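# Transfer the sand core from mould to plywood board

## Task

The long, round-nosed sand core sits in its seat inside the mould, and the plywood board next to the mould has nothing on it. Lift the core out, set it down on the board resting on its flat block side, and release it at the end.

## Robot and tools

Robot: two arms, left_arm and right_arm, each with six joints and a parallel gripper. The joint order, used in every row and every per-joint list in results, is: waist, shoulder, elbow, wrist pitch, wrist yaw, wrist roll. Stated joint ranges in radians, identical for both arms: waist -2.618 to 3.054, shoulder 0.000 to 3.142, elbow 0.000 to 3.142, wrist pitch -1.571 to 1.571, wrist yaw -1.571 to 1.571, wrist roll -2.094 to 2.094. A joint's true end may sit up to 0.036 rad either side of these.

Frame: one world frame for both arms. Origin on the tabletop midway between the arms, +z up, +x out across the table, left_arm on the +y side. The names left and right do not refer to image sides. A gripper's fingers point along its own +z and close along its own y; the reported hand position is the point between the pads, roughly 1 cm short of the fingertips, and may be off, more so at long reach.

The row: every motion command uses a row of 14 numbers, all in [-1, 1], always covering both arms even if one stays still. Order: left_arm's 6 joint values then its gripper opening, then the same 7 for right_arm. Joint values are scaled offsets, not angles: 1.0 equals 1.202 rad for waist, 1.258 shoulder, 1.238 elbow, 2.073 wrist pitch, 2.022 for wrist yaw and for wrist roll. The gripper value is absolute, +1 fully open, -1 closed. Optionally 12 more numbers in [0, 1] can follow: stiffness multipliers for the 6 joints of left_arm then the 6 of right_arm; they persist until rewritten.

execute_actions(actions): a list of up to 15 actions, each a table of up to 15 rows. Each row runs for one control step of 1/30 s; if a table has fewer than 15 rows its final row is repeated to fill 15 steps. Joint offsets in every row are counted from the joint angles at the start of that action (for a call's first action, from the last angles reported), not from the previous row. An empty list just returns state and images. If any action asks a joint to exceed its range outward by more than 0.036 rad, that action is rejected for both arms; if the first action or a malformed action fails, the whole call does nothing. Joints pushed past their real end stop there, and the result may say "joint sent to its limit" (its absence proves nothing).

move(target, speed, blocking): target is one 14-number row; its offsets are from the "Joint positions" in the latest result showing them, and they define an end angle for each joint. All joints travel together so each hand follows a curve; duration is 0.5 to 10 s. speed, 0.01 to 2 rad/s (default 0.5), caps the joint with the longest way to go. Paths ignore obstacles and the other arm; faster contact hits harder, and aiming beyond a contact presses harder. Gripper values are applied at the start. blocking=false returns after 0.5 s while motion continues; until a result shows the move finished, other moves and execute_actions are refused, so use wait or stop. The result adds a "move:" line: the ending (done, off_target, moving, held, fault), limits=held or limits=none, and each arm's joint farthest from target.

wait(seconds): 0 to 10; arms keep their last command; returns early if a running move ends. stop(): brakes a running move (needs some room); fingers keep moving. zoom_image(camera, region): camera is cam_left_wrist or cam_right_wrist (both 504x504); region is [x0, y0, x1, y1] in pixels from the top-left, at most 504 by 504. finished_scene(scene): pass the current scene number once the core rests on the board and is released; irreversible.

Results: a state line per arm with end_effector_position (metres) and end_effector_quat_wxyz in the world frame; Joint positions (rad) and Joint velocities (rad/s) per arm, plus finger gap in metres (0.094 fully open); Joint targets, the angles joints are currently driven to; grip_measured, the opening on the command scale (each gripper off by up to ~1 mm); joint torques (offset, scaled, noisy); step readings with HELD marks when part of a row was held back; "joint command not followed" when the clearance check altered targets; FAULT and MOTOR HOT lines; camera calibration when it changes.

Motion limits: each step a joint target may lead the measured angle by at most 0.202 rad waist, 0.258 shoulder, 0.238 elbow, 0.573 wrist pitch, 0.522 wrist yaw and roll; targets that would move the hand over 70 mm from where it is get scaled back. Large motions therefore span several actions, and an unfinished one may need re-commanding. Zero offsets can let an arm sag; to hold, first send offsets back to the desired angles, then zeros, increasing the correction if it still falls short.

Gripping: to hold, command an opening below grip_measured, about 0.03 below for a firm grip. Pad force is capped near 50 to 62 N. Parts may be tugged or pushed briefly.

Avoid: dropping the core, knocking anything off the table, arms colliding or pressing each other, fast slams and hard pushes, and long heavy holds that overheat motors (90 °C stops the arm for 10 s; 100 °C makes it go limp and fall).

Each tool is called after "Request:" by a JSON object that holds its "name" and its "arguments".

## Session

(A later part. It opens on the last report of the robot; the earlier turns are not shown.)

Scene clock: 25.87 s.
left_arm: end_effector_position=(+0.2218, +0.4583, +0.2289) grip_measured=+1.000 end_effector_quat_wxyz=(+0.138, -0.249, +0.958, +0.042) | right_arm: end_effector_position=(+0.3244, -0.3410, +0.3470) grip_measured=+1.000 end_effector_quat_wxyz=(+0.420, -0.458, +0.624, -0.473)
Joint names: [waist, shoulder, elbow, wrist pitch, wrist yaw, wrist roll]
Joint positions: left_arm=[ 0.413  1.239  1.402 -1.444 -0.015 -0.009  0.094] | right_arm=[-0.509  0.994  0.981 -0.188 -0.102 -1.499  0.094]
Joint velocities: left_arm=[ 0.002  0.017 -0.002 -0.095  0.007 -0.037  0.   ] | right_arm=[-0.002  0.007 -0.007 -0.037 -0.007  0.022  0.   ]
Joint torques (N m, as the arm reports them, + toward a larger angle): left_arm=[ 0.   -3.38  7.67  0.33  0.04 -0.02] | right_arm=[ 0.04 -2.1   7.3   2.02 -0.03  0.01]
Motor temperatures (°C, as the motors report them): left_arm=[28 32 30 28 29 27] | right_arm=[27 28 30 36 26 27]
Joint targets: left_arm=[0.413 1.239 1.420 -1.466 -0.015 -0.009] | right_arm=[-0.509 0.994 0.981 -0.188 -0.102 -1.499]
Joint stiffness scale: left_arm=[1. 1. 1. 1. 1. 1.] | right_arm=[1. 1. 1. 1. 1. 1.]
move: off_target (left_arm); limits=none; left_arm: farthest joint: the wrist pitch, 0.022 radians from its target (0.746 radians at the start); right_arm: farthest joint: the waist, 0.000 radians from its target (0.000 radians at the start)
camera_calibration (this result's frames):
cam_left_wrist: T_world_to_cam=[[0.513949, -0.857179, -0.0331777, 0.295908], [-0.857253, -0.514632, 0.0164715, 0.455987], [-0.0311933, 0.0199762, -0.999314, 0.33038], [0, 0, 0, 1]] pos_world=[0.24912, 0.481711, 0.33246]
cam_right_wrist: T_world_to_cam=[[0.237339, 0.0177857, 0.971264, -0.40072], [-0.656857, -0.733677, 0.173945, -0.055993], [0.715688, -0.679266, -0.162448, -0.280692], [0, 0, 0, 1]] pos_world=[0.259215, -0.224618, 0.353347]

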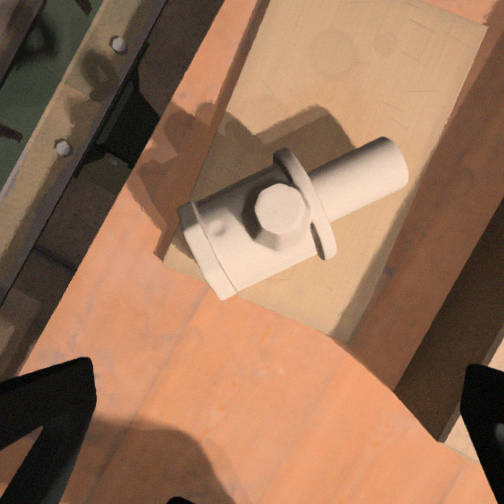

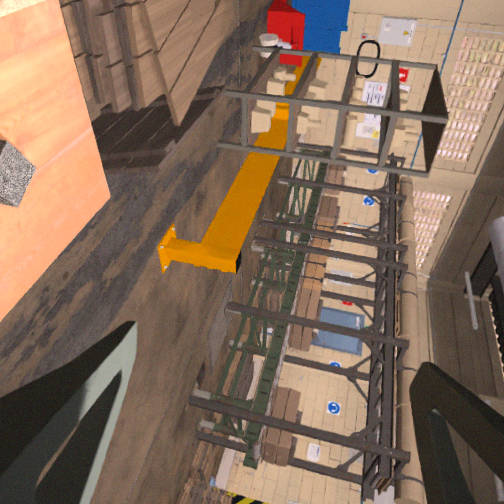

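Request:
{"name": "move", "arguments": {"target": [-0.02,-0.03,-0.48,0.355,0,0,0.4,0,0,0,0,0,0,1]}}

Request:
{"name": "move", "arguments": {"target": [0,0,0,0,0,0,-0.8,0,0,0,0,0,0,1]}}

Request:
{"name": "move", "arguments": {"target": [-0.04,0.08,0.14,0.04,0,0,-0.8,0,0,0,0,0,0,1], "speed": 0.15}}

Request:
{"name": "move", "arguments": {"target": [0,0,-0.04,0.05,0,0,-0.8,0,0,0,0,0,0,1], "speed": 0.1}}

Request:
{"name": "move", "arguments": {"target": [0,0,0,0,0,0,1,0,0,0,0,0,0,1]}}

Request:
{"name": "move", "arguments": {"target": [0,0,0.45,-0.36,0,0,1,0,0,0,0,0,0,1], "speed": 0.8}}

Scene clock: 30.57 s.
left_arm: end_effector_position=(+0.2678, +0.4798, +0.1012) grip_measured=+0.402 end_effector_quat_wxyz=(+0.214, -0.241, +0.945, +0.060) | right_arm: end_effector_position=(+0.3244, -0.3410, +0.3470) grip_measured=+1.000 end_effector_quat_wxyz=(+0.420, -0.458, +0.624, -0.473)
Joint names: [waist, shoulder, elbow, wrist pitch, wrist yaw, wrist roll]
Joint positions: left_arm=[ 0.402  1.227  0.819 -0.714 -0.015 -0.009  0.066] | right_arm=[-0.509  0.994  0.981 -0.188 -0.102 -1.499  0.094]
Joint velocities: left_arm=[-0.017 -0.027 -0.007  0.022 -0.022  0.066 -0.   ] | right_arm=[ 0.007 -0.012 -0.002 -0.081 -0.037 -0.007  0.   ]
Joint torques (N m, as the arm reports them, + toward a larger angle): left_arm=[-1.   -6.35  6.16  0.88  0.02 -0.04] | right_arm=[ 0.04 -2.08  7.29  2.02 -0.04  0.  ]
Motor temperatures (°C, as the motors report them): left_arm=[28 31 30 28 29 27] | right_arm=[27 28 30 37 26 27]
Joint targets: left_arm=[0.389 1.201 0.807 -0.708 -0.015 -0.009] | right_arm=[-0.509 0.994 0.981 -0.188 -0.102 -1.499]
Joint stiffness scale: left_arm=[1. 1. 1. 1. 1. 1.] | right_arm=[1. 1. 1. 1. 1. 1.]
move: off_target (left_arm); limits=none; left_arm: farthest joint: the shoulder, 0.026 radians from its target (0.038 radians at the start); right_arm: farthest joint: the waist, 0.000 radians from its target (0.000 radians at the start)
camera_calibration (this result's frames):
cam_left_wrist: T_world_to_cam=[[0.508948, -0.860402, -0.0260759, 0.28864], [-0.853814, -0.500736, -0.142353, 0.517069], [0.109424, 0.0947144, -0.989472, 0.129249], [0, 0, 0, 1]] pos_world=[0.280435, 0.49502, 0.209022]
cam_right_wrist: T_world_to_cam=[[0.237339, 0.0177857, 0.971264, -0.40072], [-0.656857, -0.733677, 0.173945, -0.055993], [0.715688, -0.679266, -0.162448, -0.280692], [0, 0, 0, 1]] pos_world=[0.259215, -0.224618, 0.353347]

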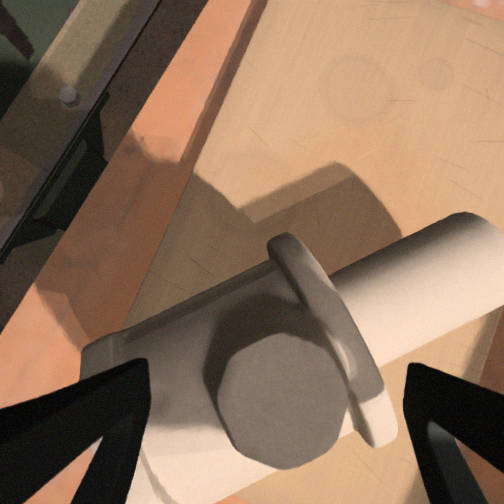

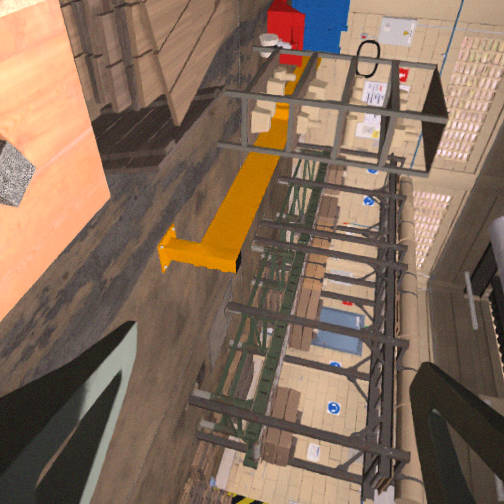

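Scene clock: 31.07 s.
left_arm: end_effector_position=(+0.2678, +0.4796, +0.1012) grip_measured=-0.278 end_effector_quat_wxyz=(+0.214, -0.241, +0.945, +0.059) | right_arm: end_effector_position=(+0.3244, -0.3410, +0.3470) grip_measured=+1.000 end_effector_quat_wxyz=(+0.420, -0.458, +0.624, -0.473)
Joint names: [waist, shoulder, elbow, wrist pitch, wrist yaw, wrist roll]
Joint positions: left_arm=[ 0.402  1.227  0.819 -0.715 -0.013 -0.008  0.034] | right_arm=[-0.509  0.994  0.981 -0.188 -0.102 -1.499  0.094]
Joint velocities: left_arm=[ 0.002 -0.017 -0.012  0.022  0.007 -0.007 -0.   ] | right_arm=[-0.012 -0.007 -0.002 -0.022  0.022 -0.007  0.   ]
Joint torques (N m, as the arm reports them, + toward a larger angle): left_arm=[ 0.1  -4.13  7.09  0.8   0.03 -0.03] | right_arm=[ 0.04 -2.09  7.29  2.03 -0.03  0.  ]
Motor temperatures (°C, as the motors report them): left_arm=[28 31 30 28 29 27] | right_arm=[27 28 30 37 26 27]
Joint targets: left_arm=[0.402 1.227 0.819 -0.715 -0.015 -0.008] | right_arm=[-0.509 0.994 0.981 -0.188 -0.102 -1.499]
Joint stiffness scale: left_arm=[1. 1. 1. 1. 1. 1.] | right_arm=[1. 1. 1. 1. 1. 1.]
move: done; limits=none; left_arm: farthest joint: the wrist yaw, 0.002 radians from its target (0.000 radians at the start); right_arm: farthest joint: the waist, 0.000 radians from its target (0.000 radians at the start)
camera_calibration (this result's frames):
cam_left_wrist: T_world_to_cam=[[0.508226, -0.860854, -0.0252292, 0.288763], [-0.854226, -0.500153, -0.141934, 0.516759], [0.109566, 0.0936861, -0.989555, 0.129688], [0, 0, 0, 1]] pos_world=[0.280462, 0.494891, 0.208965]
cam_right_wrist: T_world_to_cam=[[0.237339, 0.0177857, 0.971264, -0.40072], [-0.656857, -0.733677, 0.173945, -0.055993], [0.715688, -0.679266, -0.162448, -0.280692], [0, 0, 0, 1]] pos_world=[0.259215, -0.224618, 0.353347]

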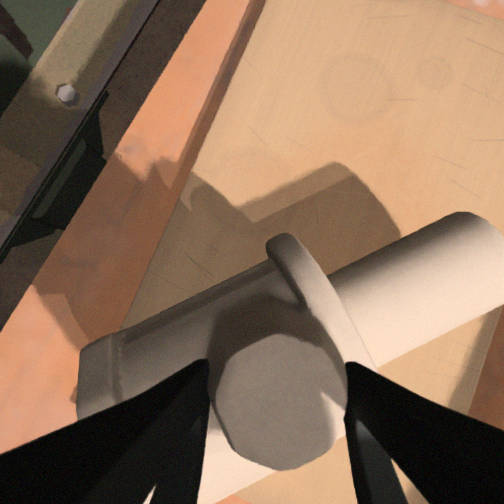

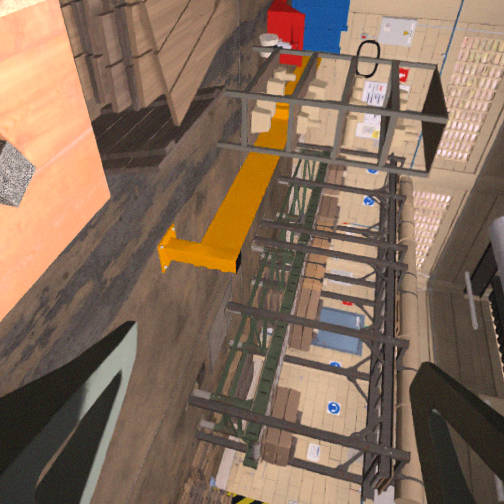

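Scene clock: 32.63 s.
left_arm: end_effector_position=(+0.3016, +0.4852, +0.1149) grip_measured=-0.278 end_effector_quat_wxyz=(+0.225, -0.224, +0.947, +0.059) | right_arm: end_effector_position=(+0.3244, -0.3410, +0.3470) grip_measured=+1.000 end_effector_quat_wxyz=(+0.420, -0.458, +0.624, -0.473)
Joint names: [waist, shoulder, elbow, wrist pitch, wrist yaw, wrist roll]
Joint positions: left_arm=[ 0.367  1.336  0.942 -0.708 -0.016 -0.008  0.034] | right_arm=[-0.509  0.994  0.981 -0.188 -0.102 -1.499  0.094]
Joint velocities: left_arm=[ 0.007 -0.007 -0.017 -0.007 -0.022  0.051  0.   ] | right_arm=[-0.012  0.007 -0.012 -0.022  0.007  0.022  0.   ]
Joint torques (N m, as the arm reports them, + toward a larger angle): left_arm=[-1.01 -6.15 10.93  1.63  0.05 -0.03] | right_arm=[ 0.05 -2.09  7.29  2.03 -0.03  0.  ]
Motor temperatures (°C, as the motors report them): left_arm=[28 31 31 28 29 27] | right_arm=[27 28 30 37 26 27]
Joint targets: left_arm=[0.354 1.328 0.993 -0.632 -0.013 -0.008] | right_arm=[-0.509 0.994 0.981 -0.188 -0.102 -1.499]
Joint stiffness scale: left_arm=[1. 1. 1. 1. 1. 1.] | right_arm=[1. 1. 1. 1. 1. 1.]
move: off_target (left_arm); limits=none; left_arm: farthest joint: the wrist pitch, 0.076 radians from its target (0.083 radians at the start); right_arm: farthest joint: the waist, 0.000 radians from its target (0.000 radians at the start)
camera_calibration (this result's frames):
cam_left_wrist: T_world_to_cam=[[0.479033, -0.877401, -0.0263522, 0.293774], [-0.868202, -0.469157, -0.16161, 0.541821], [0.129433, 0.100295, -0.986503, 0.129482], [0, 0, 0, 1]] pos_world=[0.312923, 0.49897, 0.22304]
cam_right_wrist: T_world_to_cam=[[0.237339, 0.0177857, 0.971264, -0.40072], [-0.656857, -0.733677, 0.173945, -0.055993], [0.715688, -0.679266, -0.162448, -0.280692], [0, 0, 0, 1]] pos_world=[0.259215, -0.224618, 0.353347]

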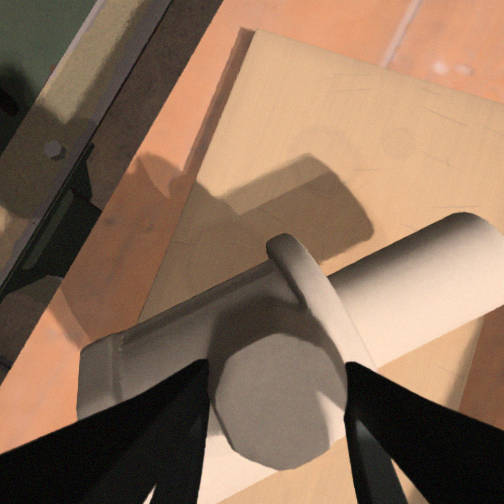

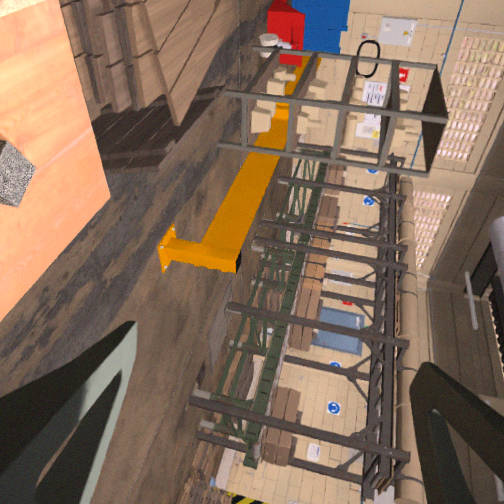

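Scene clock: 34.07 s.
left_arm: end_effector_position=(+0.2970, +0.4835, +0.1044) grip_measured=-0.278 end_effector_quat_wxyz=(+0.217, -0.224, +0.948, +0.058) | right_arm: end_effector_position=(+0.3244, -0.3410, +0.3470) grip_measured=+1.000 end_effector_quat_wxyz=(+0.420, -0.458, +0.624, -0.473)
Joint names: [waist, shoulder, elbow, wrist pitch, wrist yaw, wrist roll]
Joint positions: left_arm=[ 0.367  1.336  0.906 -0.688 -0.018 -0.008  0.034] | right_arm=[-0.509  0.994  0.981 -0.188 -0.102 -1.499  0.094]
Joint velocities: left_arm=[ 0.017 -0.007  0.012 -0.037 -0.007 -0.022  0.001] | right_arm=[-0.012 -0.002  0.002  0.037 -0.037 -0.11   0.   ]
Joint torques (N m, as the arm reports them, + toward a larger angle): left_arm=[ 0.06 -5.38  6.    1.66  0.02 -0.06] | right_arm=[ 0.04 -2.09  7.28  2.02 -0.03  0.01]
Motor temperatures (°C, as the motors report them): left_arm=[28 31 31 29 29 27] | right_arm=[27 28 30 37 26 27]
Joint targets: left_arm=[0.367 1.336 0.892 -0.605 -0.016 -0.008] | right_arm=[-0.509 0.994 0.981 -0.188 -0.102 -1.499]
Joint stiffness scale: left_arm=[1. 1. 1. 1. 1. 1.] | right_arm=[1. 1. 1. 1. 1. 1.]
move: off_target (left_arm); limits=none; left_arm: farthest joint: the wrist pitch, 0.083 radians from its target (0.104 radians at the start); right_arm: farthest joint: the waist, 0.000 radians from its target (0.000 radians at the start)
camera_calibration (this result's frames):
cam_left_wrist: T_world_to_cam=[[0.47953, -0.877043, -0.0291104, 0.294103], [-0.869927, -0.47076, -0.147012, 0.535132], [0.115232, 0.0958207, -0.988706, 0.126546], [0, 0, 0, 1]] pos_world=[0.309912, 0.497734, 0.21235]
cam_right_wrist: T_world_to_cam=[[0.237339, 0.0177857, 0.971264, -0.40072], [-0.656857, -0.733677, 0.173945, -0.055993], [0.715688, -0.679266, -0.162448, -0.280692], [0, 0, 0, 1]] pos_world=[0.259215, -0.224618, 0.353347]

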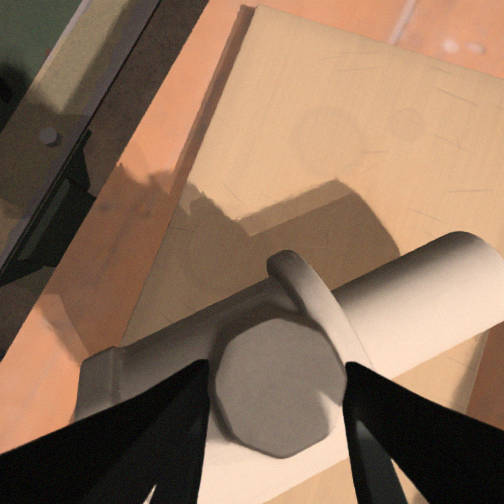

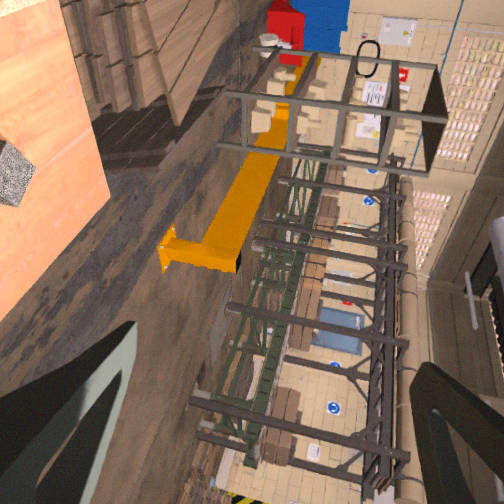

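Scene clock: 34.57 s.
left_arm: end_effector_position=(+0.2970, +0.4835, +0.1044) grip_measured=+1.000 end_effector_quat_wxyz=(+0.217, -0.224, +0.948, +0.058) | right_arm: end_effector_position=(+0.3244, -0.3410, +0.3470) grip_measured=+1.000 end_effector_quat_wxyz=(+0.420, -0.458, +0.624, -0.473)
Joint names: [waist, shoulder, elbow, wrist pitch, wrist yaw, wrist roll]
Joint positions: left_arm=[ 0.367  1.336  0.906 -0.688 -0.018 -0.008  0.094] | right_arm=[-0.509  0.994  0.981 -0.188 -0.102 -1.499  0.094]
Joint velocities: left_arm=[-0.007 -0.002 -0.002  0.037  0.022 -0.022  0.   ] | right_arm=[-0.002 -0.007 -0.012 -0.007 -0.081  0.037  0.   ]
Joint torques (N m, as the arm reports them, + toward a larger angle): left_arm=[ 0.07 -5.32  7.11  0.84  0.03 -0.05] | right_arm=[ 0.04 -2.08  7.29  2.02 -0.03  0.  ]
Motor temperatures (°C, as the motors report them): left_arm=[28 31 31 29 29 27] | right_arm=[27 28 30 37 26 27]
Joint targets: left_arm=[0.367 1.336 0.906 -0.688 -0.018 -0.008] | right_arm=[-0.509 0.994 0.981 -0.188 -0.102 -1.499]
Joint stiffness scale: left_arm=[1. 1. 1. 1. 1. 1.] | right_arm=[1. 1. 1. 1. 1. 1.]
move: done; limits=none; left_arm: farthest joint: the waist, 0.000 radians from its target (0.000 radians at the start); right_arm: farthest joint: the waist, 0.000 radians from its target (0.000 radians at the start)
camera_calibration (this result's frames):
cam_left_wrist: T_world_to_cam=[[0.47953, -0.877043, -0.0291104, 0.294103], [-0.869927, -0.47076, -0.147012, 0.535132], [0.115232, 0.0958207, -0.988706, 0.126546], [0, 0, 0, 1]] pos_world=[0.309912, 0.497734, 0.21235]
cam_right_wrist: T_world_to_cam=[[0.237339, 0.0177857, 0.971264, -0.40072], [-0.656857, -0.733677, 0.173945, -0.055993], [0.715688, -0.679266, -0.162448, -0.280692], [0, 0, 0, 1]] pos_world=[0.259215, -0.224618, 0.353347]

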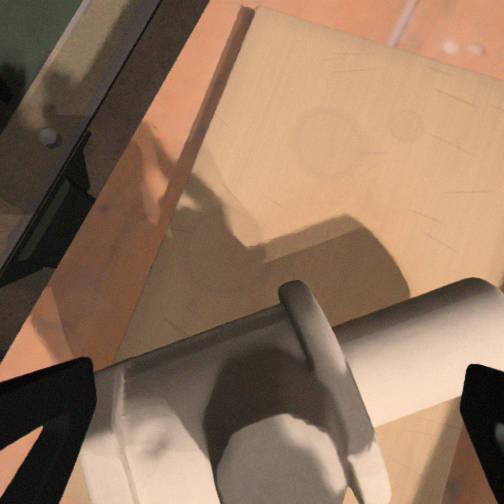

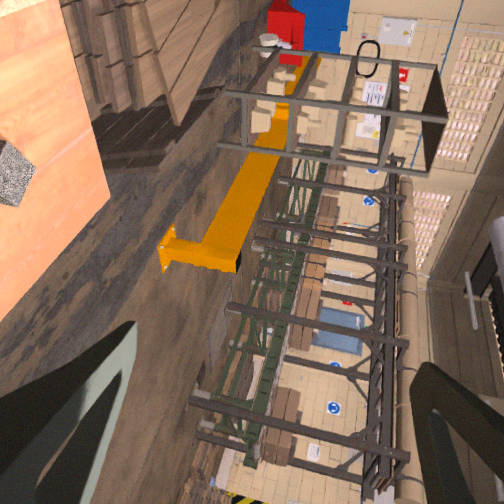

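Scene clock: 36.37 s.
left_arm: end_effector_position=(+0.2487, +0.4600, +0.2222) grip_measured=+1.000 end_effector_quat_wxyz=(+0.128, -0.227, +0.965, +0.038) | right_arm: end_effector_position=(+0.3244, -0.3410, +0.3470) grip_measured=+1.000 end_effector_quat_wxyz=(+0.420, -0.458, +0.624, -0.473)
Joint names: [waist, shoulder, elbow, wrist pitch, wrist yaw, wrist roll]
Joint positions: left_arm=[ 0.367  1.336  1.446 -1.412 -0.018 -0.008  0.094] | right_arm=[-0.509  0.994  0.981 -0.188 -0.102 -1.499  0.094]
Joint velocities: left_arm=[-0.017 -0.017 -0.007  0.007 -0.066  0.051  0.   ] | right_arm=[-0.012 -0.022 -0.002 -0.037 -0.037 -0.066  0.   ]
Joint torques (N m, as the arm reports them, + toward a larger angle): left_arm=[ 0.02 -4.44  7.73  0.29  0.02 -0.05] | right_arm=[ 0.04 -2.1   7.3   2.02 -0.03  0.  ]
Motor temperatures (°C, as the motors report them): left_arm=[28 30 31 29 29 27] | right_arm=[27 28 30 37 26 27]
Joint targets: left_arm=[0.367 1.336 1.463 -1.434 -0.018 -0.008] | right_arm=[-0.509 0.994 0.981 -0.188 -0.102 -1.499]
Joint stiffness scale: left_arm=[1. 1. 1. 1. 1. 1.] | right_arm=[1. 1. 1. 1. 1. 1.]
move: off_target (left_arm); limits=none; left_arm: farthest joint: the wrist pitch, 0.022 radians from its target (0.747 radians at the start); right_arm: farthest joint: the waist, 0.000 radians from its target (0.000 radians at the start)
camera_calibration (this result's frames):
cam_left_wrist: T_world_to_cam=[[0.473975, -0.879741, -0.0374599, 0.304595], [-0.879083, -0.475208, 0.0372851, 0.462719], [-0.0506025, 0.0152581, -0.998602, 0.331344], [0, 0, 0, 1]] pos_world=[0.279165, 0.482797, 0.325038]
cam_right_wrist: T_world_to_cam=[[0.237339, 0.0177857, 0.971264, -0.40072], [-0.656857, -0.733677, 0.173945, -0.055993], [0.715688, -0.679266, -0.162448, -0.280692], [0, 0, 0, 1]] pos_world=[0.259215, -0.224618, 0.353347]

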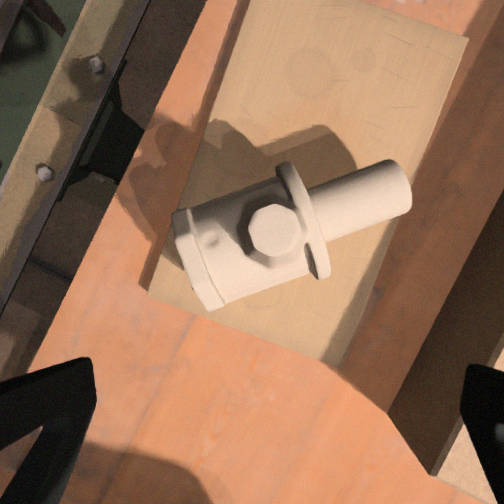

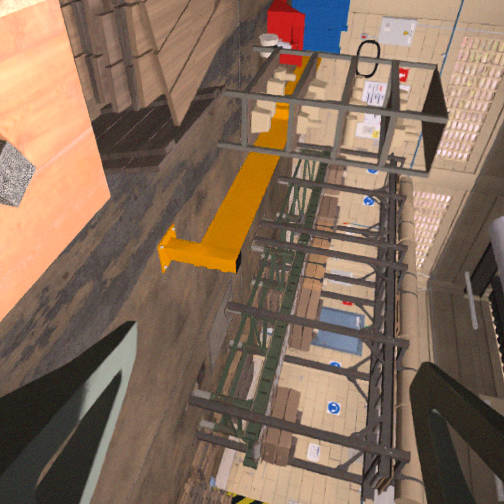

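Request:
{"name": "finished_scene", "arguments": {"scene": 2}}

The scene is finished: the task was done.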